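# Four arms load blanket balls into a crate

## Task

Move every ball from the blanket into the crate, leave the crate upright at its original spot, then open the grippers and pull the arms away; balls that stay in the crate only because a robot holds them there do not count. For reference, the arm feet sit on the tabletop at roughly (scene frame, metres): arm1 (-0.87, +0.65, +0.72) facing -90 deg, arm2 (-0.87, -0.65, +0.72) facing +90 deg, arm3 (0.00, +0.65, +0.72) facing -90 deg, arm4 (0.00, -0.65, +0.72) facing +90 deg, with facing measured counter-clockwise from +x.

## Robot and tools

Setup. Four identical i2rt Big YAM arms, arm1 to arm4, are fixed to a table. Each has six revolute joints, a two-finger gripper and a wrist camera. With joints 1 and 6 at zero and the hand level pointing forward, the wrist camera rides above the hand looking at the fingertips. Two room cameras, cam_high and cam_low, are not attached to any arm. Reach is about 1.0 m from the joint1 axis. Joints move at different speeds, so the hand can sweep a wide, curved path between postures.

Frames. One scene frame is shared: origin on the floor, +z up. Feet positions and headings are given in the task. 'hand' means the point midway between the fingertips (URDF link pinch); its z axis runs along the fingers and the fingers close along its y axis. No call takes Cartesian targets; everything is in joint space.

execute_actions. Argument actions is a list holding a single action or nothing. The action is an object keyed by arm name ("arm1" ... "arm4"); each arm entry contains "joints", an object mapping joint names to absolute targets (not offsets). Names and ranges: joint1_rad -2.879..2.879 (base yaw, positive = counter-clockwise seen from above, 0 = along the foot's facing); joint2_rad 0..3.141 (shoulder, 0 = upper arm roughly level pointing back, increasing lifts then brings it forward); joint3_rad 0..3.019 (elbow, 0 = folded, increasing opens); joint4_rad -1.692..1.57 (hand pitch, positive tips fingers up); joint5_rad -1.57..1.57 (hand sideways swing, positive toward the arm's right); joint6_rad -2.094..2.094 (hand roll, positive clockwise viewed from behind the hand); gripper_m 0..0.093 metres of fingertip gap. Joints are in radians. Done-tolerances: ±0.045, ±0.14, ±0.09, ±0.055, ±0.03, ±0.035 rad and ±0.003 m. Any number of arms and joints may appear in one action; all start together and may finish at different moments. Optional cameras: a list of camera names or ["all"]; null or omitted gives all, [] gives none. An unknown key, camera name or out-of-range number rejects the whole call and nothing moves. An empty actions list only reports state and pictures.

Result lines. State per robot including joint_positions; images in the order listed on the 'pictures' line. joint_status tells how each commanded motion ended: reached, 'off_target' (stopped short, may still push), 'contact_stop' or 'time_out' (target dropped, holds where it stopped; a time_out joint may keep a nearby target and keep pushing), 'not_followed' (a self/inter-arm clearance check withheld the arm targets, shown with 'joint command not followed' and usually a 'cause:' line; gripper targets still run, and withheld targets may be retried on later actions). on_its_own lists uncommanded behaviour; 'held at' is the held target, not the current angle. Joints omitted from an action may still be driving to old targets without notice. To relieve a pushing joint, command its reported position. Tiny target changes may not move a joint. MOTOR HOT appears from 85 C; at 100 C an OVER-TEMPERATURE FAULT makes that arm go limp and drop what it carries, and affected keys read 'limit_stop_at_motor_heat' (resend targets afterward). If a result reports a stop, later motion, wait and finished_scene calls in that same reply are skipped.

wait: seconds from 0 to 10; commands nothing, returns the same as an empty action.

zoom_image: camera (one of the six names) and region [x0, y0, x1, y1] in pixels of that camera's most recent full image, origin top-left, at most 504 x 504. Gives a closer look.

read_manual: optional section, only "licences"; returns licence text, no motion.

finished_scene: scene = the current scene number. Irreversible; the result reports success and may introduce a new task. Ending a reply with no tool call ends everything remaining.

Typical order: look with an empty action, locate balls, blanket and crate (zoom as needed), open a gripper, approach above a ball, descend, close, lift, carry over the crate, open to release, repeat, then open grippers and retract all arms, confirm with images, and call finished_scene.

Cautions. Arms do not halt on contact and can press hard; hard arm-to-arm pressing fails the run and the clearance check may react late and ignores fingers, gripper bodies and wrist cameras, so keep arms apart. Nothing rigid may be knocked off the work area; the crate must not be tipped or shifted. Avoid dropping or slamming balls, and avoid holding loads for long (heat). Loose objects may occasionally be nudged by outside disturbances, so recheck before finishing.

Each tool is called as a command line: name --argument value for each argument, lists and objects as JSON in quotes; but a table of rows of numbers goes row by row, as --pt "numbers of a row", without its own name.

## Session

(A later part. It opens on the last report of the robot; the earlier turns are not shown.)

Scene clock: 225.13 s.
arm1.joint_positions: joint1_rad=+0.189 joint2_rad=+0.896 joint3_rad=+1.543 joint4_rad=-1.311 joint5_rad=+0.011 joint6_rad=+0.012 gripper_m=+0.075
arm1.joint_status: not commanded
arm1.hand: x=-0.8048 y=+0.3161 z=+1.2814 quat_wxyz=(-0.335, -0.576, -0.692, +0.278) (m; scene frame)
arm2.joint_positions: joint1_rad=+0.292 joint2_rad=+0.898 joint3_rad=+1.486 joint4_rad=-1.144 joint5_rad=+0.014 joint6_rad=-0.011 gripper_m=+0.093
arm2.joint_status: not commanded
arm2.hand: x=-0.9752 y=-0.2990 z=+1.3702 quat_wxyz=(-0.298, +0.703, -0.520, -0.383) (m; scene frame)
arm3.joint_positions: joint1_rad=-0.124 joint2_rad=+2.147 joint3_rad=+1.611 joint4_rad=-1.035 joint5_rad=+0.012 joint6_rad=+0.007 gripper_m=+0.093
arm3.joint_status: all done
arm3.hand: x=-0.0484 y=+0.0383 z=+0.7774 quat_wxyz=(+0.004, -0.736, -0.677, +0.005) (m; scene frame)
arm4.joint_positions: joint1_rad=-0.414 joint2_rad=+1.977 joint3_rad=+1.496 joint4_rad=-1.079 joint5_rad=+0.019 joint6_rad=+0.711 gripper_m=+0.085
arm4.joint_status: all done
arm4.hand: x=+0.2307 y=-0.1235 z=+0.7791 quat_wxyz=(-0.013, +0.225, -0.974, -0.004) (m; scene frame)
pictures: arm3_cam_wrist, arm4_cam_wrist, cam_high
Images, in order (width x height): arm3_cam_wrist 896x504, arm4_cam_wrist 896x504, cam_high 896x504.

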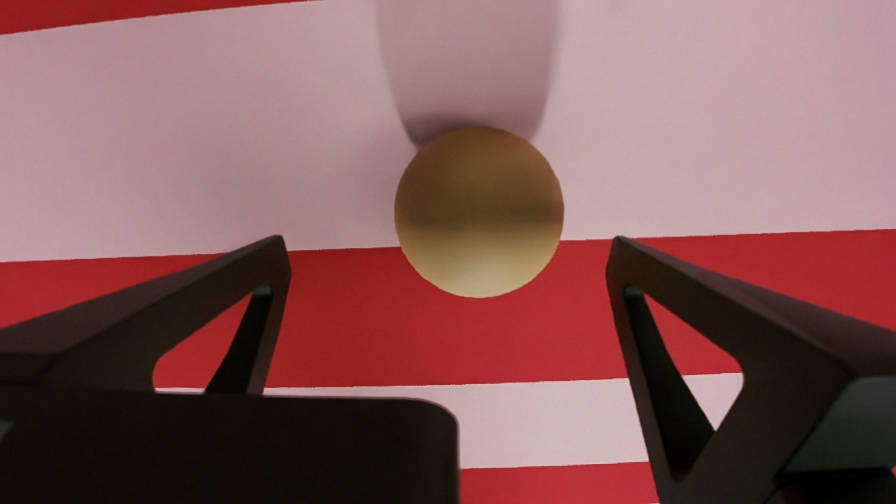

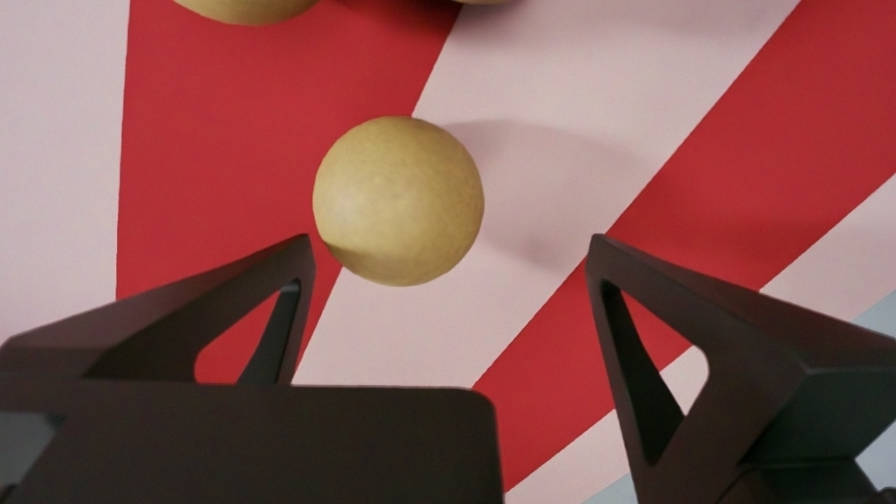

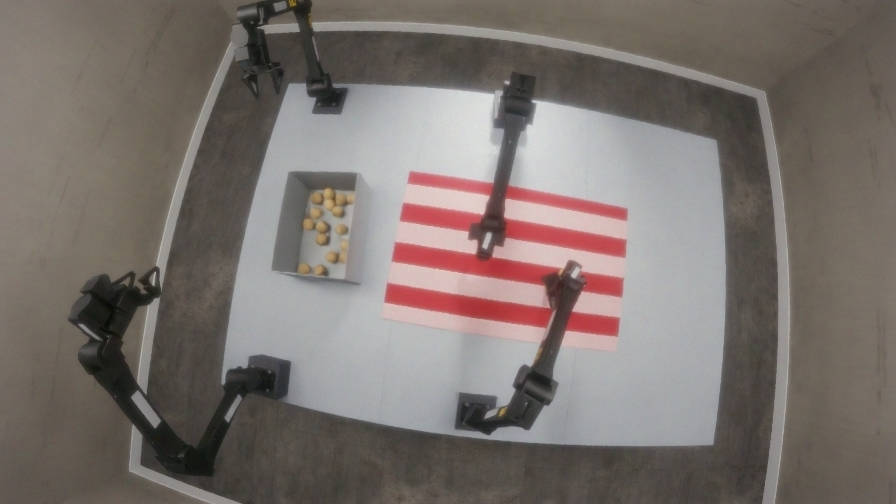

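execute_actions --actions '[{"arm3":{"joints":{"joint2_rad":2.2,"joint4_rad":-1.01}},"arm4":{"joints":{"joint1_rad":-0.39,"joint4_rad":-1.03,"gripper_m":0.093}}}]' --cameras '[]'

execute_actions --actions '[{"arm3":{"joints":{"gripper_m":0.04}},"arm4":{"joints":{"joint2_rad":2.045,"joint4_rad":-1.0}}}]' --cameras '["arm4_cam_wrist"]'

Scene clock: 230.00 s.
arm1.joint_positions: joint1_rad=+0.189 joint2_rad=+0.896 joint3_rad=+1.543 joint4_rad=-1.311 joint5_rad=+0.011 joint6_rad=+0.012 gripper_m=+0.075
arm1.joint_status: not commanded
arm1.hand: x=-0.8048 y=+0.3161 z=+1.2814 quat_wxyz=(-0.335, -0.576, -0.692, +0.278) (m; scene frame)
arm2.joint_positions: joint1_rad=+0.292 joint2_rad=+0.898 joint3_rad=+1.486 joint4_rad=-1.144 joint5_rad=+0.014 joint6_rad=-0.011 gripper_m=+0.093
arm2.joint_status: not commanded
arm2.hand: x=-0.9752 y=-0.2990 z=+1.3702 quat_wxyz=(-0.298, +0.703, -0.520, -0.383) (m; scene frame)
arm3.joint_positions: joint1_rad=-0.124 joint2_rad=+2.201 joint3_rad=+1.611 joint4_rad=-1.020 joint5_rad=+0.012 joint6_rad=+0.007 gripper_m=+0.093
arm3.joint_status: all done
arm3.hand: x=-0.0480 y=+0.0440 z=+0.7457 quat_wxyz=(+0.017, -0.735, -0.677, -0.010) (m; scene frame)
arm4.joint_positions: joint1_rad=-0.392 joint2_rad=+1.977 joint3_rad=+1.496 joint4_rad=-1.041 joint5_rad=+0.019 joint6_rad=+0.711 gripper_m=+0.093
arm4.joint_status: all done
arm4.hand: x=+0.2227 y=-0.1101 z=+0.7796 quat_wxyz=(-0.024, +0.235, -0.971, -0.019) (m; scene frame)
pictures: none
No camera images: the call's "cameras" was empty. Leave "cameras" out to get every camera's image.

Scene clock: 230.87 s.
arm1.joint_positions: joint1_rad=+0.189 joint2_rad=+0.896 joint3_rad=+1.543 joint4_rad=-1.311 joint5_rad=+0.011 joint6_rad=+0.012 gripper_m=+0.075
arm1.joint_status: not commanded
arm1.hand: x=-0.8048 y=+0.3161 z=+1.2814 quat_wxyz=(-0.335, -0.576, -0.692, +0.278) (m; scene frame)
arm2.joint_positions: joint1_rad=+0.292 joint2_rad=+0.898 joint3_rad=+1.486 joint4_rad=-1.144 joint5_rad=+0.014 joint6_rad=-0.011 gripper_m=+0.093
arm2.joint_status: not commanded
arm2.hand: x=-0.9752 y=-0.2990 z=+1.3702 quat_wxyz=(-0.298, +0.703, -0.520, -0.383) (m; scene frame)
arm3.joint_positions: joint1_rad=-0.124 joint2_rad=+2.201 joint3_rad=+1.611 joint4_rad=-1.020 joint5_rad=+0.012 joint6_rad=+0.007 gripper_m=+0.046
arm3.joint_status: gripper_m off_target (ended at +0.046, target +0.040)
arm3.hand: x=-0.0481 y=+0.0440 z=+0.7457 quat_wxyz=(+0.018, -0.735, -0.677, -0.009) (m; scene frame)
arm4.joint_positions: joint1_rad=-0.392 joint2_rad=+2.031 joint3_rad=+1.496 joint4_rad=-1.010 joint5_rad=+0.019 joint6_rad=+0.711 gripper_m=+0.093
arm4.joint_status: all done
arm4.hand: x=+0.2232 y=-0.1086 z=+0.7491 quat_wxyz=(-0.017, +0.235, -0.972, -0.010) (m; scene frame)
pictures: arm4_cam_wrist
Images, in order (width x height): arm4_cam_wrist 896x504.

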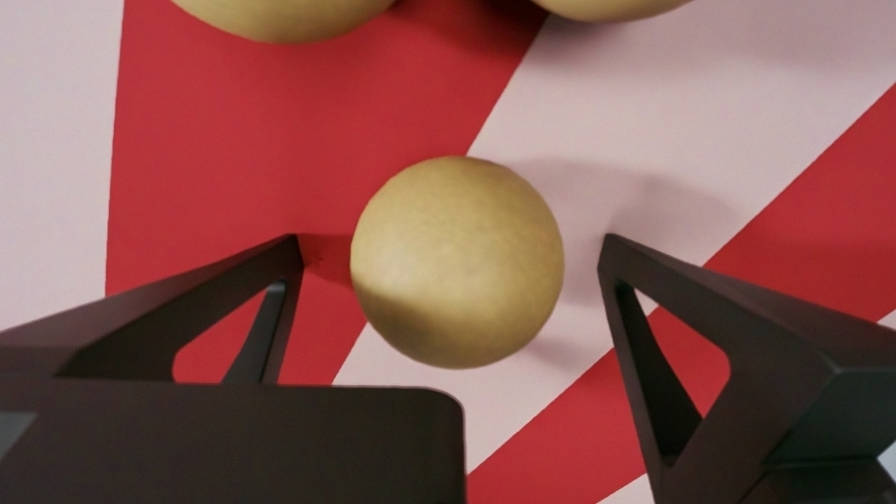

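execute_actions --actions '[{"arm3":{"joints":{"joint2_rad":1.2,"joint3_rad":1.5,"joint4_rad":-0.9}},"arm4":{"joints":{"gripper_m":0.04}}}]' --cameras '[]'

execute_actions --actions '[{"arm3":{"joints":{"joint1_rad":-0.86}},"arm4":{"joints":{"joint2_rad":1.15,"joint3_rad":1.5,"joint4_rad":-0.86}}}]' --cameras '[]'

execute_actions --actions '[{"arm3":{"joints":{"joint2_rad":2.13,"joint3_rad":2.14,"joint4_rad":-0.753}},"arm4":{"joints":{"joint1_rad":0.83,"joint6_rad":0}}}]' --cameras '[]'

execute_actions --actions '[{"arm4":{"joints":{"joint2_rad":2.05,"joint3_rad":2.23}},"arm3":{"joints":{"gripper_m":0.093}}}]' --cameras '[]'

execute_actions --actions '[{"arm4":{"joints":{"gripper_m":0.093}},"arm3":{"joints":{"joint2_rad":1.2,"joint3_rad":1.63,"joint1_rad":0.338}}}]' --cameras '[]'

execute_actions --actions '[{"arm4":{"joints":{"joint2_rad":1.2,"joint3_rad":1.5}},"arm3":{"joints":{"joint2_rad":2.5,"joint3_rad":2.46,"joint4_rad":-1.414}}}]' --cameras '["arm3_cam_wrist"]'

Scene clock: 240.97 s.
arm1.joint_positions: joint1_rad=+0.189 joint2_rad=+0.896 joint3_rad=+1.543 joint4_rad=-1.311 joint5_rad=+0.011 joint6_rad=+0.012 gripper_m=+0.075
arm1.joint_status: not commanded
arm1.hand: x=-0.8048 y=+0.3161 z=+1.2814 quat_wxyz=(-0.335, -0.576, -0.692, +0.278) (m; scene frame)
arm2.joint_positions: joint1_rad=+0.292 joint2_rad=+0.898 joint3_rad=+1.486 joint4_rad=-1.144 joint5_rad=+0.014 joint6_rad=-0.011 gripper_m=+0.093
arm2.joint_status: not commanded
arm2.hand: x=-0.9752 y=-0.2990 z=+1.3702 quat_wxyz=(-0.298, +0.703, -0.520, -0.383) (m; scene frame)
arm3.joint_positions: joint1_rad=-0.124 joint2_rad=+1.203 joint3_rad=+1.483 joint4_rad=-0.905 joint5_rad=+0.012 joint6_rad=+0.007 gripper_m=+0.046
arm3.joint_status: all done
arm3.hand: x=-0.0407 y=+0.1363 z=+1.2770 quat_wxyz=(-0.307, -0.657, -0.601, +0.337) (m; scene frame)
arm4.joint_positions: joint1_rad=-0.392 joint2_rad=+2.031 joint3_rad=+1.496 joint4_rad=-1.010 joint5_rad=+0.019 joint6_rad=+0.711 gripper_m=+0.047
arm4.joint_status: gripper_m off_target (ended at +0.047, target +0.040)
arm4.hand: x=+0.2232 y=-0.1085 z=+0.7491 quat_wxyz=(-0.017, +0.235, -0.972, -0.010) (m; scene frame)
pictures: none
No camera images: the call's "cameras" was empty. Leave "cameras" out to get every camera's image.

Scene clock: 242.67 s.
arm1.joint_positions: joint1_rad=+0.189 joint2_rad=+0.896 joint3_rad=+1.543 joint4_rad=-1.311 joint5_rad=+0.011 joint6_rad=+0.012 gripper_m=+0.075
arm1.joint_status: not commanded
arm1.hand: x=-0.8048 y=+0.3161 z=+1.2814 quat_wxyz=(-0.335, -0.576, -0.692, +0.278) (m; scene frame)
arm2.joint_positions: joint1_rad=+0.292 joint2_rad=+0.898 joint3_rad=+1.486 joint4_rad=-1.144 joint5_rad=+0.014 joint6_rad=-0.011 gripper_m=+0.093
arm2.joint_status: not commanded
arm2.hand: x=-0.9752 y=-0.2990 z=+1.3702 quat_wxyz=(-0.298, +0.703, -0.520, -0.383) (m; scene frame)
arm3.joint_positions: joint1_rad=-0.863 joint2_rad=+1.203 joint3_rad=+1.483 joint4_rad=-0.905 joint5_rad=+0.014 joint6_rad=+0.007 gripper_m=+0.046
arm3.joint_status: all done
arm3.hand: x=-0.3762 y=+0.2981 z=+1.2772 quat_wxyz=(-0.164, -0.829, -0.323, +0.425) (m; scene frame)
arm4.joint_positions: joint1_rad=-0.392 joint2_rad=+1.148 joint3_rad=+1.487 joint4_rad=-0.866 joint5_rad=+0.019 joint6_rad=+0.711 gripper_m=+0.047
arm4.joint_status: all done
arm4.hand: x=+0.1908 y=-0.1924 z=+1.2567 quat_wxyz=(-0.299, +0.198, -0.841, -0.405) (m; scene frame)
pictures: none
No camera images: the call's "cameras" was empty. Leave "cameras" out to get every camera's image.

Scene clock: 244.67 s.
arm1.joint_positions: joint1_rad=+0.189 joint2_rad=+0.896 joint3_rad=+1.543 joint4_rad=-1.311 joint5_rad=+0.011 joint6_rad=+0.012 gripper_m=+0.075
arm1.joint_status: not commanded
arm1.hand: x=-0.8048 y=+0.3161 z=+1.2814 quat_wxyz=(-0.335, -0.576, -0.692, +0.278) (m; scene frame)
arm2.joint_positions: joint1_rad=+0.292 joint2_rad=+0.898 joint3_rad=+1.486 joint4_rad=-1.144 joint5_rad=+0.014 joint6_rad=-0.011 gripper_m=+0.093
arm2.joint_status: not commanded
arm2.hand: x=-0.9752 y=-0.2990 z=+1.3702 quat_wxyz=(-0.298, +0.703, -0.520, -0.383) (m; scene frame)
arm3.joint_positions: joint1_rad=-0.863 joint2_rad=+2.136 joint3_rad=+2.083 joint4_rad=-0.759 joint5_rad=+0.014 joint6_rad=+0.007 gripper_m=+0.046
arm3.joint_status: all done
arm3.hand: x=-0.6067 y=+0.0802 z=+1.0226 quat_wxyz=(-0.132, -0.865, -0.338, +0.346) (m; scene frame)
arm4.joint_positions: joint1_rad=+0.833 joint2_rad=+1.148 joint3_rad=+1.487 joint4_rad=-0.866 joint5_rad=+0.017 joint6_rad=+0.009 gripper_m=+0.047
arm4.joint_status: all done
arm4.hand: x=-0.3720 y=-0.3187 z=+1.2544 quat_wxyz=(-0.187, +0.806, -0.314, -0.465) (m; scene frame)
pictures: none
No camera images: the call's "cameras" was empty. Leave "cameras" out to get every camera's image.

Scene clock: 246.47 s.
arm1.joint_positions: joint1_rad=+0.189 joint2_rad=+0.896 joint3_rad=+1.543 joint4_rad=-1.311 joint5_rad=+0.011 joint6_rad=+0.012 gripper_m=+0.075
arm1.joint_status: not commanded
arm1.hand: x=-0.8048 y=+0.3161 z=+1.2814 quat_wxyz=(-0.335, -0.576, -0.692, +0.278) (m; scene frame)
arm2.joint_positions: joint1_rad=+0.292 joint2_rad=+0.898 joint3_rad=+1.486 joint4_rad=-1.144 joint5_rad=+0.014 joint6_rad=-0.011 gripper_m=+0.093
arm2.joint_status: not commanded
arm2.hand: x=-0.9752 y=-0.2990 z=+1.3702 quat_wxyz=(-0.298, +0.703, -0.520, -0.383) (m; scene frame)
arm3.joint_positions: joint1_rad=-0.863 joint2_rad=+2.136 joint3_rad=+2.083 joint4_rad=-0.759 joint5_rad=+0.014 joint6_rad=+0.007 gripper_m=+0.093
arm3.joint_status: all done
arm3.hand: x=-0.6067 y=+0.0802 z=+1.0226 quat_wxyz=(-0.132, -0.865, -0.338, +0.346) (m; scene frame)
arm4.joint_positions: joint1_rad=+0.833 joint2_rad=+2.081 joint3_rad=+2.161 joint4_rad=-0.865 joint5_rad=+0.017 joint6_rad=+0.009 gripper_m=+0.047
arm4.joint_status: all done
arm4.hand: x=-0.6097 y=-0.1033 z=+1.0338 quat_wxyz=(-0.147, +0.860, -0.335, -0.357) (m; scene frame)
pictures: none
No camera images: the call's "cameras" was empty. Leave "cameras" out to get every camera's image.

Scene clock: 248.43 s.
arm1.joint_positions: joint1_rad=+0.189 joint2_rad=+0.896 joint3_rad=+1.543 joint4_rad=-1.311 joint5_rad=+0.011 joint6_rad=+0.012 gripper_m=+0.075
arm1.joint_status: not commanded
arm1.hand: x=-0.8048 y=+0.3161 z=+1.2814 quat_wxyz=(-0.335, -0.576, -0.692, +0.278) (m; scene frame)
arm2.joint_positions: joint1_rad=+0.292 joint2_rad=+0.898 joint3_rad=+1.486 joint4_rad=-1.144 joint5_rad=+0.014 joint6_rad=-0.011 gripper_m=+0.093
arm2.joint_status: not commanded
arm2.hand: x=-0.9752 y=-0.2990 z=+1.3702 quat_wxyz=(-0.298, +0.703, -0.520, -0.383) (m; scene frame)
arm3.joint_positions: joint1_rad=+0.339 joint2_rad=+1.210 joint3_rad=+1.625 joint4_rad=-0.759 joint5_rad=+0.011 joint6_rad=+0.008 gripper_m=+0.093
arm3.joint_status: all done
arm3.hand: x=+0.2004 y=+0.1564 z=+1.3866 quat_wxyz=(-0.476, -0.461, -0.676, +0.323) (m; scene frame)
arm4.joint_positions: joint1_rad=+0.833 joint2_rad=+2.081 joint3_rad=+2.161 joint4_rad=-0.865 joint5_rad=+0.017 joint6_rad=+0.009 gripper_m=+0.093
arm4.joint_status: all done
arm4.hand: x=-0.6097 y=-0.1033 z=+1.0338 quat_wxyz=(-0.147, +0.860, -0.335, -0.357) (m; scene frame)
pictures: none
No camera images: the call's "cameras" was empty. Leave "cameras" out to get every camera's image.

Scene clock: 250.70 s.
arm1.joint_positions: joint1_rad=+0.189 joint2_rad=+0.896 joint3_rad=+1.543 joint4_rad=-1.311 joint5_rad=+0.011 joint6_rad=+0.012 gripper_m=+0.075
arm1.joint_status: not commanded
arm1.hand: x=-0.8048 y=+0.3161 z=+1.2814 quat_wxyz=(-0.335, -0.576, -0.692, +0.278) (m; scene frame)
arm2.joint_positions: joint1_rad=+0.292 joint2_rad=+0.898 joint3_rad=+1.486 joint4_rad=-1.144 joint5_rad=+0.014 joint6_rad=-0.011 gripper_m=+0.093
arm2.joint_status: not commanded
arm2.hand: x=-0.9752 y=-0.2990 z=+1.3702 quat_wxyz=(-0.298, +0.703, -0.520, -0.383) (m; scene frame)
arm3.joint_positions: joint1_rad=+0.339 joint2_rad=+2.505 joint3_rad=+2.410 joint4_rad=-1.408 joint5_rad=+0.011 joint6_rad=+0.008 gripper_m=+0.093
arm3.joint_status: all done
arm3.hand: x=+0.2873 y=-0.0576 z=+0.8265 quat_wxyz=(-0.025, -0.560, -0.828, +0.024) (m; scene frame)
arm4.joint_positions: joint1_rad=+0.833 joint2_rad=+1.190 joint3_rad=+1.505 joint4_rad=-0.865 joint5_rad=+0.017 joint6_rad=+0.009 gripper_m=+0.093
arm4.joint_status: all done
arm4.hand: x=-0.3837 y=-0.3082 z=+1.2443 quat_wxyz=(-0.184, +0.811, -0.316, -0.456) (m; scene frame)
pictures: arm3_cam_wrist
Images, in order (width x height): arm3_cam_wrist 896x504.

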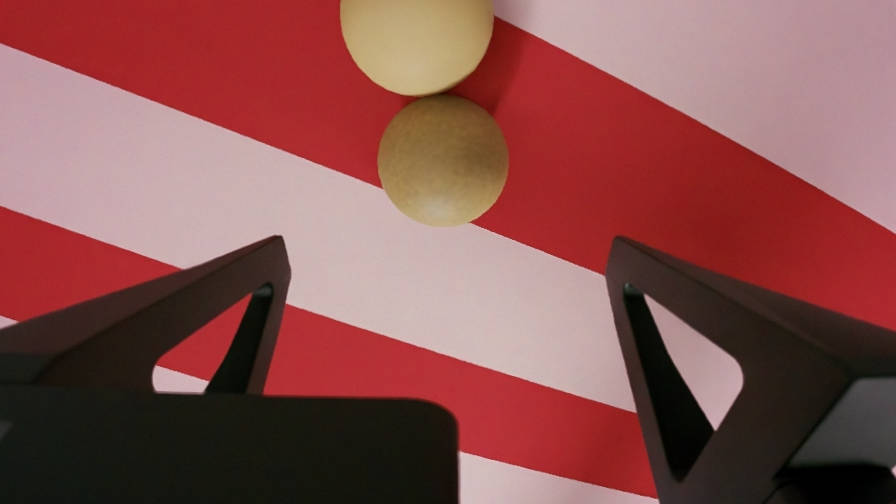

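execute_actions --actions '[{"arm3":{"joints":{"joint2_rad":2.605,"joint4_rad":-1.37}},"arm4":{"joints":{"joint1_rad":-0.503,"joint2_rad":0.8,"joint3_rad":1.2,"joint4_rad":-1.165}}}]' --cameras '["arm3_cam_wrist"]'

Scene clock: 254.93 s.
arm1.joint_positions: joint1_rad=+0.189 joint2_rad=+0.896 joint3_rad=+1.543 joint4_rad=-1.311 joint5_rad=+0.011 joint6_rad=+0.012 gripper_m=+0.075
arm1.joint_status: not commanded
arm1.hand: x=-0.8048 y=+0.3161 z=+1.2814 quat_wxyz=(-0.335, -0.576, -0.692, +0.278) (m; scene frame)
arm2.joint_positions: joint1_rad=+0.292 joint2_rad=+0.898 joint3_rad=+1.486 joint4_rad=-1.144 joint5_rad=+0.014 joint6_rad=-0.011 gripper_m=+0.093
arm2.joint_status: not commanded
arm2.hand: x=-0.9752 y=-0.2990 z=+1.3702 quat_wxyz=(-0.298, +0.703, -0.520, -0.383) (m; scene frame)
arm3.joint_positions: joint1_rad=+0.339 joint2_rad=+2.616 joint3_rad=+2.419 joint4_rad=-1.379 joint5_rad=+0.011 joint6_rad=+0.008 gripper_m=+0.093
arm3.joint_status: all done
arm3.hand: x=+0.2844 y=-0.0511 z=+0.7478 quat_wxyz=(+0.006, -0.560, -0.828, +0.004) (m; scene frame)
arm4.joint_positions: joint1_rad=-0.501 joint2_rad=+0.793 joint3_rad=+1.207 joint4_rad=-1.156 joint5_rad=+0.017 joint6_rad=+0.008 gripper_m=+0.093
arm4.joint_status: all done
arm4.hand: x=+0.1612 y=-0.3609 z=+1.1829 quat_wxyz=(-0.352, +0.462, -0.788, -0.205) (m; scene frame)
pictures: arm3_cam_wrist
Images, in order (width x height): arm3_cam_wrist 896x504.

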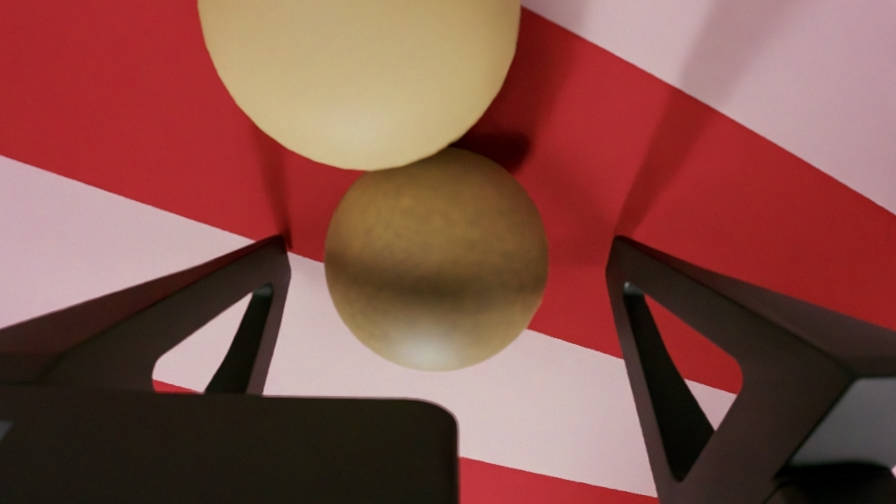

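execute_actions --actions '[{"arm3":{"joints":{"gripper_m":0.04}}}]' --cameras '[]'

execute_actions --actions '[{"arm3":{"joints":{"joint2_rad":1.2,"joint3_rad":1.9}}}]' --cameras '[]'

execute_actions --actions '[{"arm3":{"joints":{"joint1_rad":-0.86,"joint4_rad":-0.753}},"arm4":{"joints":{"joint2_rad":2.09,"joint3_rad":1.77,"joint4_rad":-1.175}}}]' --cameras '["arm4_cam_wrist"]'

Scene clock: 260.37 s.
arm1.joint_positions: joint1_rad=+0.189 joint2_rad=+0.896 joint3_rad=+1.543 joint4_rad=-1.311 joint5_rad=+0.011 joint6_rad=+0.012 gripper_m=+0.075
arm1.joint_status: not commanded
arm1.hand: x=-0.8048 y=+0.3161 z=+1.2814 quat_wxyz=(-0.335, -0.576, -0.692, +0.278) (m; scene frame)
arm2.joint_positions: joint1_rad=+0.292 joint2_rad=+0.898 joint3_rad=+1.486 joint4_rad=-1.144 joint5_rad=+0.014 joint6_rad=-0.011 gripper_m=+0.093
arm2.joint_status: not commanded
arm2.hand: x=-0.9752 y=-0.2990 z=+1.3702 quat_wxyz=(-0.298, +0.703, -0.520, -0.383) (m; scene frame)
arm3.joint_positions: joint1_rad=+0.339 joint2_rad=+2.616 joint3_rad=+2.419 joint4_rad=-1.379 joint5_rad=+0.012 joint6_rad=+0.008 gripper_m=+0.046
arm3.joint_status: gripper_m off_target (ended at +0.046, target +0.040)
arm3.hand: x=+0.2844 y=-0.0512 z=+0.7478 quat_wxyz=(+0.006, -0.560, -0.828, +0.004) (m; scene frame)
arm4.joint_positions: joint1_rad=-0.501 joint2_rad=+0.793 joint3_rad=+1.207 joint4_rad=-1.156 joint5_rad=+0.017 joint6_rad=+0.008 gripper_m=+0.093
arm4.joint_status: not commanded
arm4.hand: x=+0.1612 y=-0.3609 z=+1.1829 quat_wxyz=(-0.352, +0.462, -0.788, -0.205) (m; scene frame)
pictures: none
No camera images: the call's "cameras" was empty. Leave "cameras" out to get every camera's image.

Scene clock: 262.50 s.
arm1.joint_positions: joint1_rad=+0.189 joint2_rad=+0.896 joint3_rad=+1.543 joint4_rad=-1.311 joint5_rad=+0.011 joint6_rad=+0.012 gripper_m=+0.075
arm1.joint_status: not commanded
arm1.hand: x=-0.8048 y=+0.3161 z=+1.2814 quat_wxyz=(-0.335, -0.576, -0.692, +0.278) (m; scene frame)
arm2.joint_positions: joint1_rad=+0.292 joint2_rad=+0.898 joint3_rad=+1.486 joint4_rad=-1.144 joint5_rad=+0.014 joint6_rad=-0.011 gripper_m=+0.093
arm2.joint_status: not commanded
arm2.hand: x=-0.9752 y=-0.2990 z=+1.3702 quat_wxyz=(-0.298, +0.703, -0.520, -0.383) (m; scene frame)
arm3.joint_positions: joint1_rad=+0.339 joint2_rad=+1.209 joint3_rad=+1.897 joint4_rad=-1.371 joint5_rad=+0.012 joint6_rad=+0.008 gripper_m=+0.046
arm3.joint_status: all done
arm3.hand: x=+0.1640 y=+0.2450 z=+1.4029 quat_wxyz=(-0.354, -0.508, -0.747, +0.243) (m; scene frame)
arm4.joint_positions: joint1_rad=-0.501 joint2_rad=+0.793 joint3_rad=+1.207 joint4_rad=-1.156 joint5_rad=+0.017 joint6_rad=+0.008 gripper_m=+0.093
arm4.joint_status: not commanded
arm4.hand: x=+0.1612 y=-0.3609 z=+1.1829 quat_wxyz=(-0.352, +0.462, -0.788, -0.205) (m; scene frame)
pictures: none
No camera images: the call's "cameras" was empty. Leave "cameras" out to get every camera's image.

Scene clock: 264.27 s.
arm1.joint_positions: joint1_rad=+0.189 joint2_rad=+0.896 joint3_rad=+1.543 joint4_rad=-1.311 joint5_rad=+0.011 joint6_rad=+0.012 gripper_m=+0.075
arm1.joint_status: not commanded
arm1.hand: x=-0.8048 y=+0.3161 z=+1.2814 quat_wxyz=(-0.335, -0.576, -0.692, +0.278) (m; scene frame)
arm2.joint_positions: joint1_rad=+0.292 joint2_rad=+0.898 joint3_rad=+1.486 joint4_rad=-1.144 joint5_rad=+0.014 joint6_rad=-0.011 gripper_m=+0.093
arm2.joint_status: not commanded
arm2.hand: x=-0.9752 y=-0.2990 z=+1.3702 quat_wxyz=(-0.298, +0.703, -0.520, -0.383) (m; scene frame)
arm3.joint_positions: joint1_rad=-0.861 joint2_rad=+1.210 joint3_rad=+1.897 joint4_rad=-0.773 joint5_rad=+0.014 joint6_rad=+0.008 gripper_m=+0.046
arm3.joint_status: all done
arm3.hand: x=-0.3582 y=+0.3143 z=+1.5374 quat_wxyz=(-0.248, -0.687, -0.266, +0.629) (m; scene frame)
arm4.joint_positions: joint1_rad=-0.501 joint2_rad=+2.118 joint3_rad=+1.750 joint4_rad=-1.174 joint5_rad=+0.017 joint6_rad=+0.008 gripper_m=+0.093
arm4.joint_status: all done
arm4.hand: x=+0.3062 y=-0.0878 z=+0.7863 quat_wxyz=(-0.020, +0.509, -0.860, -0.005) (m; scene frame)
pictures: arm4_cam_wrist
Images, in order (width x height): arm4_cam_wrist 896x504.

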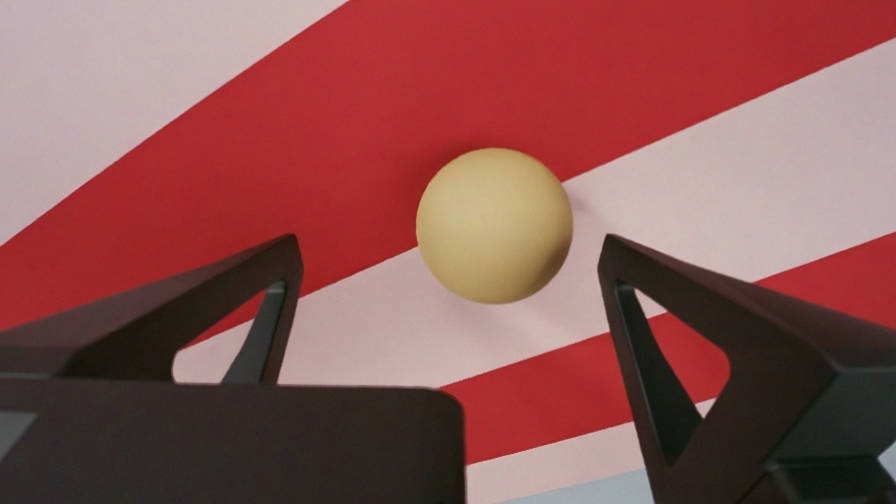

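execute_actions --actions '[{"arm3":{"joints":{"joint2_rad":2.13,"joint3_rad":2.12}},"arm4":{"joints":{"joint1_rad":-0.527,"joint2_rad":2.19,"joint4_rad":-1.2}}}]' --cameras '["arm4_cam_wrist"]'

Scene clock: 268.33 s.
arm1.joint_positions: joint1_rad=+0.189 joint2_rad=+0.896 joint3_rad=+1.543 joint4_rad=-1.311 joint5_rad=+0.011 joint6_rad=+0.012 gripper_m=+0.075
arm1.joint_status: not commanded
arm1.hand: x=-0.8048 y=+0.3161 z=+1.2814 quat_wxyz=(-0.335, -0.576, -0.692, +0.278) (m; scene frame)
arm2.joint_positions: joint1_rad=+0.292 joint2_rad=+0.898 joint3_rad=+1.486 joint4_rad=-1.144 joint5_rad=+0.014 joint6_rad=-0.011 gripper_m=+0.093
arm2.joint_status: not commanded
arm2.hand: x=-0.9752 y=-0.2990 z=+1.3702 quat_wxyz=(-0.298, +0.703, -0.520, -0.383) (m; scene frame)
arm3.joint_positions: joint1_rad=-0.861 joint2_rad=+2.122 joint3_rad=+2.078 joint4_rad=-0.758 joint5_rad=+0.014 joint6_rad=+0.008 gripper_m=+0.046
arm3.joint_status: all done
arm3.hand: x=-0.6045 y=+0.0810 z=+1.0314 quat_wxyz=(-0.134, -0.863, -0.337, +0.351) (m; scene frame)
arm4.joint_positions: joint1_rad=-0.526 joint2_rad=+2.176 joint3_rad=+1.750 joint4_rad=-1.191 joint5_rad=+0.017 joint6_rad=+0.008 gripper_m=+0.093
arm4.joint_status: all done
arm4.hand: x=+0.3147 y=-0.1048 z=+0.7504 quat_wxyz=(+0.013, +0.499, -0.866, +0.015) (m; scene frame)
pictures: arm4_cam_wrist
Images, in order (width x height): arm4_cam_wrist 896x504.

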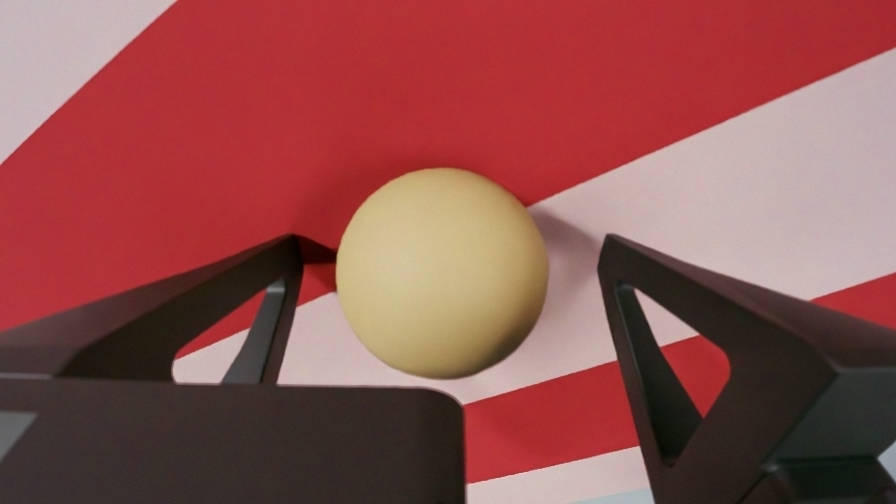

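execute_actions --actions '[{"arm3":{"joints":{"gripper_m":0.093}},"arm4":{"joints":{"gripper_m":0.04}}}]' --cameras '[]'

execute_actions --actions '[{"arm3":{"joints":{"joint2_rad":0.9,"joint3_rad":1.4}},"arm4":{"joints":{"joint2_rad":1.4,"joint4_rad":-0.86}}}]' --cameras '[]'

execute_actions --actions '[{"arm4":{"joints":{"joint1_rad":0.83,"joint3_rad":2.2}}}]' --cameras '[]'

execute_actions --actions '[{"arm4":{"joints":{"joint2_rad":2.05}}}]' --cameras '[]'

execute_actions --actions '[{"arm4":{"joints":{"gripper_m":0.093}}}]' --cameras '[]'

execute_actions --actions '[{"arm4":{"joints":{"joint2_rad":1.2,"joint3_rad":1.5}}}]' --cameras '["cam_high","cam_low"]'

Scene clock: 273.53 s.
arm1.joint_positions: joint1_rad=+0.189 joint2_rad=+0.896 joint3_rad=+1.543 joint4_rad=-1.311 joint5_rad=+0.011 joint6_rad=+0.012 gripper_m=+0.075
arm1.joint_status: not commanded
arm1.hand: x=-0.8048 y=+0.3161 z=+1.2814 quat_wxyz=(-0.335, -0.576, -0.692, +0.278) (m; scene frame)
arm2.joint_positions: joint1_rad=+0.292 joint2_rad=+0.898 joint3_rad=+1.486 joint4_rad=-1.144 joint5_rad=+0.014 joint6_rad=-0.011 gripper_m=+0.093
arm2.joint_status: not commanded
arm2.hand: x=-0.9752 y=-0.2990 z=+1.3702 quat_wxyz=(-0.298, +0.703, -0.520, -0.383) (m; scene frame)
arm3.joint_positions: joint1_rad=-0.861 joint2_rad=+2.122 joint3_rad=+2.078 joint4_rad=-0.758 joint5_rad=+0.014 joint6_rad=+0.008 gripper_m=+0.093
arm3.joint_status: all done
arm3.hand: x=-0.6045 y=+0.0810 z=+1.0314 quat_wxyz=(-0.134, -0.863, -0.337, +0.351) (m; scene frame)
arm4.joint_positions: joint1_rad=-0.526 joint2_rad=+2.176 joint3_rad=+1.750 joint4_rad=-1.191 joint5_rad=+0.017 joint6_rad=+0.008 gripper_m=+0.047
arm4.joint_status: gripper_m off_target (ended at +0.047, target +0.040)
arm4.hand: x=+0.3147 y=-0.1048 z=+0.7504 quat_wxyz=(+0.013, +0.499, -0.866, +0.015) (m; scene frame)
pictures: none
No camera images: the call's "cameras" was empty. Leave "cameras" out to get every camera's image.

Scene clock: 275.43 s.
arm1.joint_positions: joint1_rad=+0.189 joint2_rad=+0.896 joint3_rad=+1.543 joint4_rad=-1.311 joint5_rad=+0.011 joint6_rad=+0.012 gripper_m=+0.075
arm1.joint_status: not commanded
arm1.hand: x=-0.8048 y=+0.3161 z=+1.2814 quat_wxyz=(-0.335, -0.576, -0.692, +0.278) (m; scene frame)
arm2.joint_positions: joint1_rad=+0.292 joint2_rad=+0.898 joint3_rad=+1.486 joint4_rad=-1.144 joint5_rad=+0.014 joint6_rad=-0.011 gripper_m=+0.093
arm2.joint_status: not commanded
arm2.hand: x=-0.9752 y=-0.2990 z=+1.3702 quat_wxyz=(-0.298, +0.703, -0.520, -0.383) (m; scene frame)
arm3.joint_positions: joint1_rad=-0.861 joint2_rad=+0.903 joint3_rad=+1.400 joint4_rad=-0.758 joint5_rad=+0.014 joint6_rad=+0.008 gripper_m=+0.093
arm3.joint_status: all done
arm3.hand: x=-0.3018 y=+0.3677 z=+1.3959 quat_wxyz=(-0.223, -0.739, -0.287, +0.567) (m; scene frame)
arm4.joint_positions: joint1_rad=-0.526 joint2_rad=+1.412 joint3_rad=+1.768 joint4_rad=-0.866 joint5_rad=+0.017 joint6_rad=+0.008 gripper_m=+0.047
arm4.joint_status: all done
arm4.hand: x=+0.3001 y=-0.1349 z=+1.2785 quat_wxyz=(-0.443, +0.424, -0.748, -0.254) (m; scene frame)
pictures: none
No camera images: the call's "cameras" was empty. Leave "cameras" out to get every camera's image.

Scene clock: 277.10 s.
arm1.joint_positions: joint1_rad=+0.189 joint2_rad=+0.896 joint3_rad=+1.543 joint4_rad=-1.311 joint5_rad=+0.011 joint6_rad=+0.012 gripper_m=+0.075
arm1.joint_status: not commanded
arm1.hand: x=-0.8048 y=+0.3161 z=+1.2814 quat_wxyz=(-0.335, -0.576, -0.692, +0.278) (m; scene frame)
arm2.joint_positions: joint1_rad=+0.292 joint2_rad=+0.898 joint3_rad=+1.486 joint4_rad=-1.144 joint5_rad=+0.014 joint6_rad=-0.011 gripper_m=+0.093
arm2.joint_status: not commanded
arm2.hand: x=-0.9752 y=-0.2990 z=+1.3702 quat_wxyz=(-0.298, +0.703, -0.520, -0.383) (m; scene frame)
arm3.joint_positions: joint1_rad=-0.861 joint2_rad=+0.903 joint3_rad=+1.400 joint4_rad=-0.758 joint5_rad=+0.014 joint6_rad=+0.008 gripper_m=+0.093
arm3.joint_status: not commanded
arm3.hand: x=-0.3018 y=+0.3677 z=+1.3959 quat_wxyz=(-0.223, -0.739, -0.287, +0.567) (m; scene frame)
arm4.joint_positions: joint1_rad=+0.835 joint2_rad=+1.413 joint3_rad=+2.152 joint4_rad=-0.866 joint5_rad=+0.017 joint6_rad=+0.008 gripper_m=+0.047
arm4.joint_status: all done
arm4.hand: x=-0.4137 y=-0.2860 z=+1.4888 quat_wxyz=(-0.243, +0.697, -0.271, -0.617) (m; scene frame)
pictures: none
No camera images: the call's "cameras" was empty. Leave "cameras" out to get every camera's image.

Scene clock: 279.10 s.
arm1.joint_positions: joint1_rad=+0.189 joint2_rad=+0.896 joint3_rad=+1.543 joint4_rad=-1.311 joint5_rad=+0.011 joint6_rad=+0.012 gripper_m=+0.075
arm1.joint_status: not commanded
arm1.hand: x=-0.8048 y=+0.3161 z=+1.2814 quat_wxyz=(-0.335, -0.576, -0.692, +0.278) (m; scene frame)
arm2.joint_positions: joint1_rad=+0.292 joint2_rad=+0.898 joint3_rad=+1.486 joint4_rad=-1.144 joint5_rad=+0.014 joint6_rad=-0.011 gripper_m=+0.093
arm2.joint_status: not commanded
arm2.hand: x=-0.9752 y=-0.2990 z=+1.3702 quat_wxyz=(-0.298, +0.703, -0.520, -0.383) (m; scene frame)
arm3.joint_positions: joint1_rad=-0.861 joint2_rad=+0.903 joint3_rad=+1.400 joint4_rad=-0.758 joint5_rad=+0.014 joint6_rad=+0.008 gripper_m=+0.093
arm3.joint_status: not commanded
arm3.hand: x=-0.3018 y=+0.3677 z=+1.3959 quat_wxyz=(-0.223, -0.739, -0.287, +0.567) (m; scene frame)
arm4.joint_positions: joint1_rad=+0.835 joint2_rad=+2.059 joint3_rad=+2.160 joint4_rad=-0.865 joint5_rad=+0.017 joint6_rad=+0.008 gripper_m=+0.047
arm4.joint_status: all done
arm4.hand: x=-0.6084 y=-0.1072 z=+1.0506 quat_wxyz=(-0.150, +0.856, -0.332, -0.366) (m; scene frame)
pictures: none
No camera images: the call's "cameras" was empty. Leave "cameras" out to get every camera's image.

Scene clock: 279.70 s.
arm1.joint_positions: joint1_rad=+0.189 joint2_rad=+0.896 joint3_rad=+1.543 joint4_rad=-1.311 joint5_rad=+0.011 joint6_rad=+0.012 gripper_m=+0.075
arm1.joint_status: not commanded
arm1.hand: x=-0.8048 y=+0.3161 z=+1.2814 quat_wxyz=(-0.335, -0.576, -0.692, +0.278) (m; scene frame)
arm2.joint_positions: joint1_rad=+0.292 joint2_rad=+0.898 joint3_rad=+1.486 joint4_rad=-1.144 joint5_rad=+0.014 joint6_rad=-0.011 gripper_m=+0.093
arm2.joint_status: not commanded
arm2.hand: x=-0.9752 y=-0.2990 z=+1.3702 quat_wxyz=(-0.298, +0.703, -0.520, -0.383) (m; scene frame)
arm3.joint_positions: joint1_rad=-0.861 joint2_rad=+0.903 joint3_rad=+1.400 joint4_rad=-0.758 joint5_rad=+0.014 joint6_rad=+0.008 gripper_m=+0.093
arm3.joint_status: not commanded
arm3.hand: x=-0.3018 y=+0.3677 z=+1.3959 quat_wxyz=(-0.223, -0.739, -0.287, +0.567) (m; scene frame)
arm4.joint_positions: joint1_rad=+0.835 joint2_rad=+2.059 joint3_rad=+2.160 joint4_rad=-0.865 joint5_rad=+0.017 joint6_rad=+0.008 gripper_m=+0.093
arm4.joint_status: all done
arm4.hand: x=-0.6084 y=-0.1072 z=+1.0506 quat_wxyz=(-0.150, +0.856, -0.332, -0.366) (m; scene frame)
pictures: none
No camera images: the call's "cameras" was empty. Leave "cameras" out to get every camera's image.

Scene clock: 281.43 s.
arm1.joint_positions: joint1_rad=+0.189 joint2_rad=+0.896 joint3_rad=+1.543 joint4_rad=-1.311 joint5_rad=+0.011 joint6_rad=+0.012 gripper_m=+0.075
arm1.joint_status: not commanded
arm1.hand: x=-0.8048 y=+0.3161 z=+1.2814 quat_wxyz=(-0.335, -0.576, -0.692, +0.278) (m; scene frame)
arm2.joint_positions: joint1_rad=+0.292 joint2_rad=+0.898 joint3_rad=+1.486 joint4_rad=-1.144 joint5_rad=+0.014 joint6_rad=-0.011 gripper_m=+0.093
arm2.joint_status: not commanded
arm2.hand: x=-0.9752 y=-0.2990 z=+1.3702 quat_wxyz=(-0.298, +0.703, -0.520, -0.383) (m; scene frame)
arm3.joint_positions: joint1_rad=-0.861 joint2_rad=+0.903 joint3_rad=+1.400 joint4_rad=-0.758 joint5_rad=+0.014 joint6_rad=+0.008 gripper_m=+0.093
arm3.joint_status: not commanded
arm3.hand: x=-0.3018 y=+0.3677 z=+1.3959 quat_wxyz=(-0.223, -0.739, -0.287, +0.567) (m; scene frame)
arm4.joint_positions: joint1_rad=+0.835 joint2_rad=+1.193 joint3_rad=+1.503 joint4_rad=-0.865 joint5_rad=+0.017 joint6_rad=+0.008 gripper_m=+0.093
arm4.joint_status: all done
arm4.hand: x=-0.3854 y=-0.3082 z=+1.2419 quat_wxyz=(-0.183, +0.813, -0.315, -0.454) (m; scene frame)
pictures: cam_high, cam_low
Images, in order (width x height): cam_high 896x504, cam_low 896x504.

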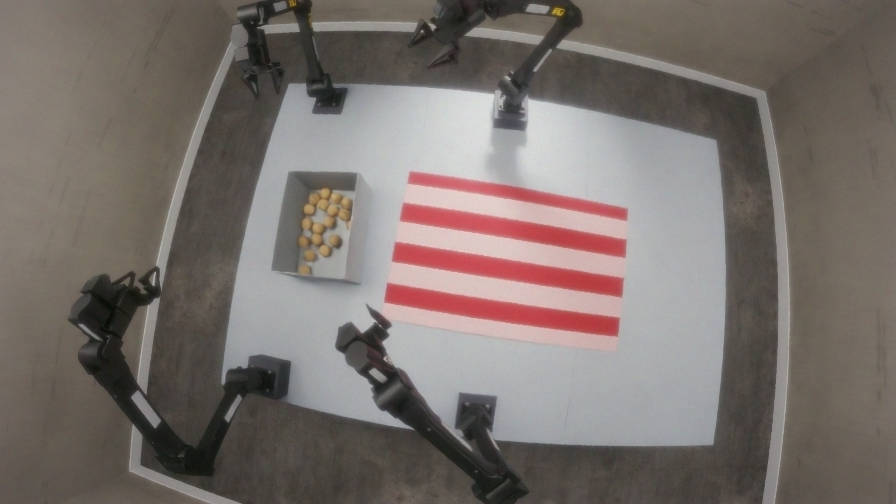

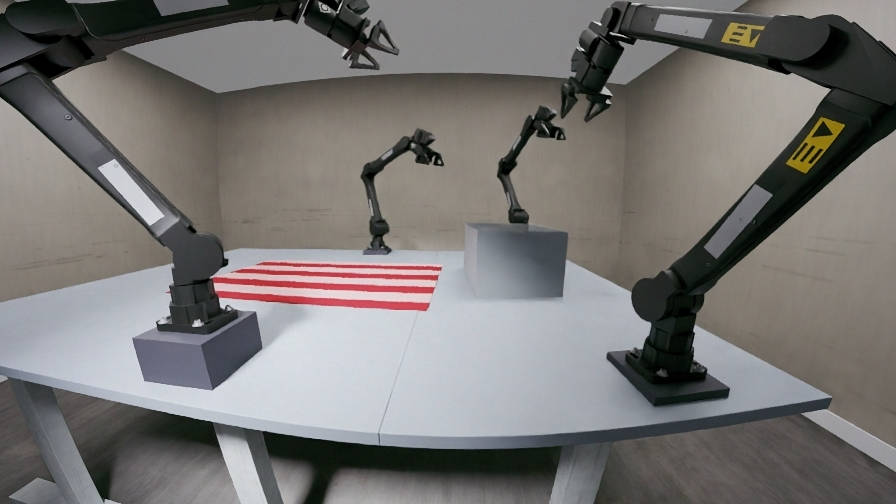

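finished_scene --scene 2

The scene is finished: the task was done.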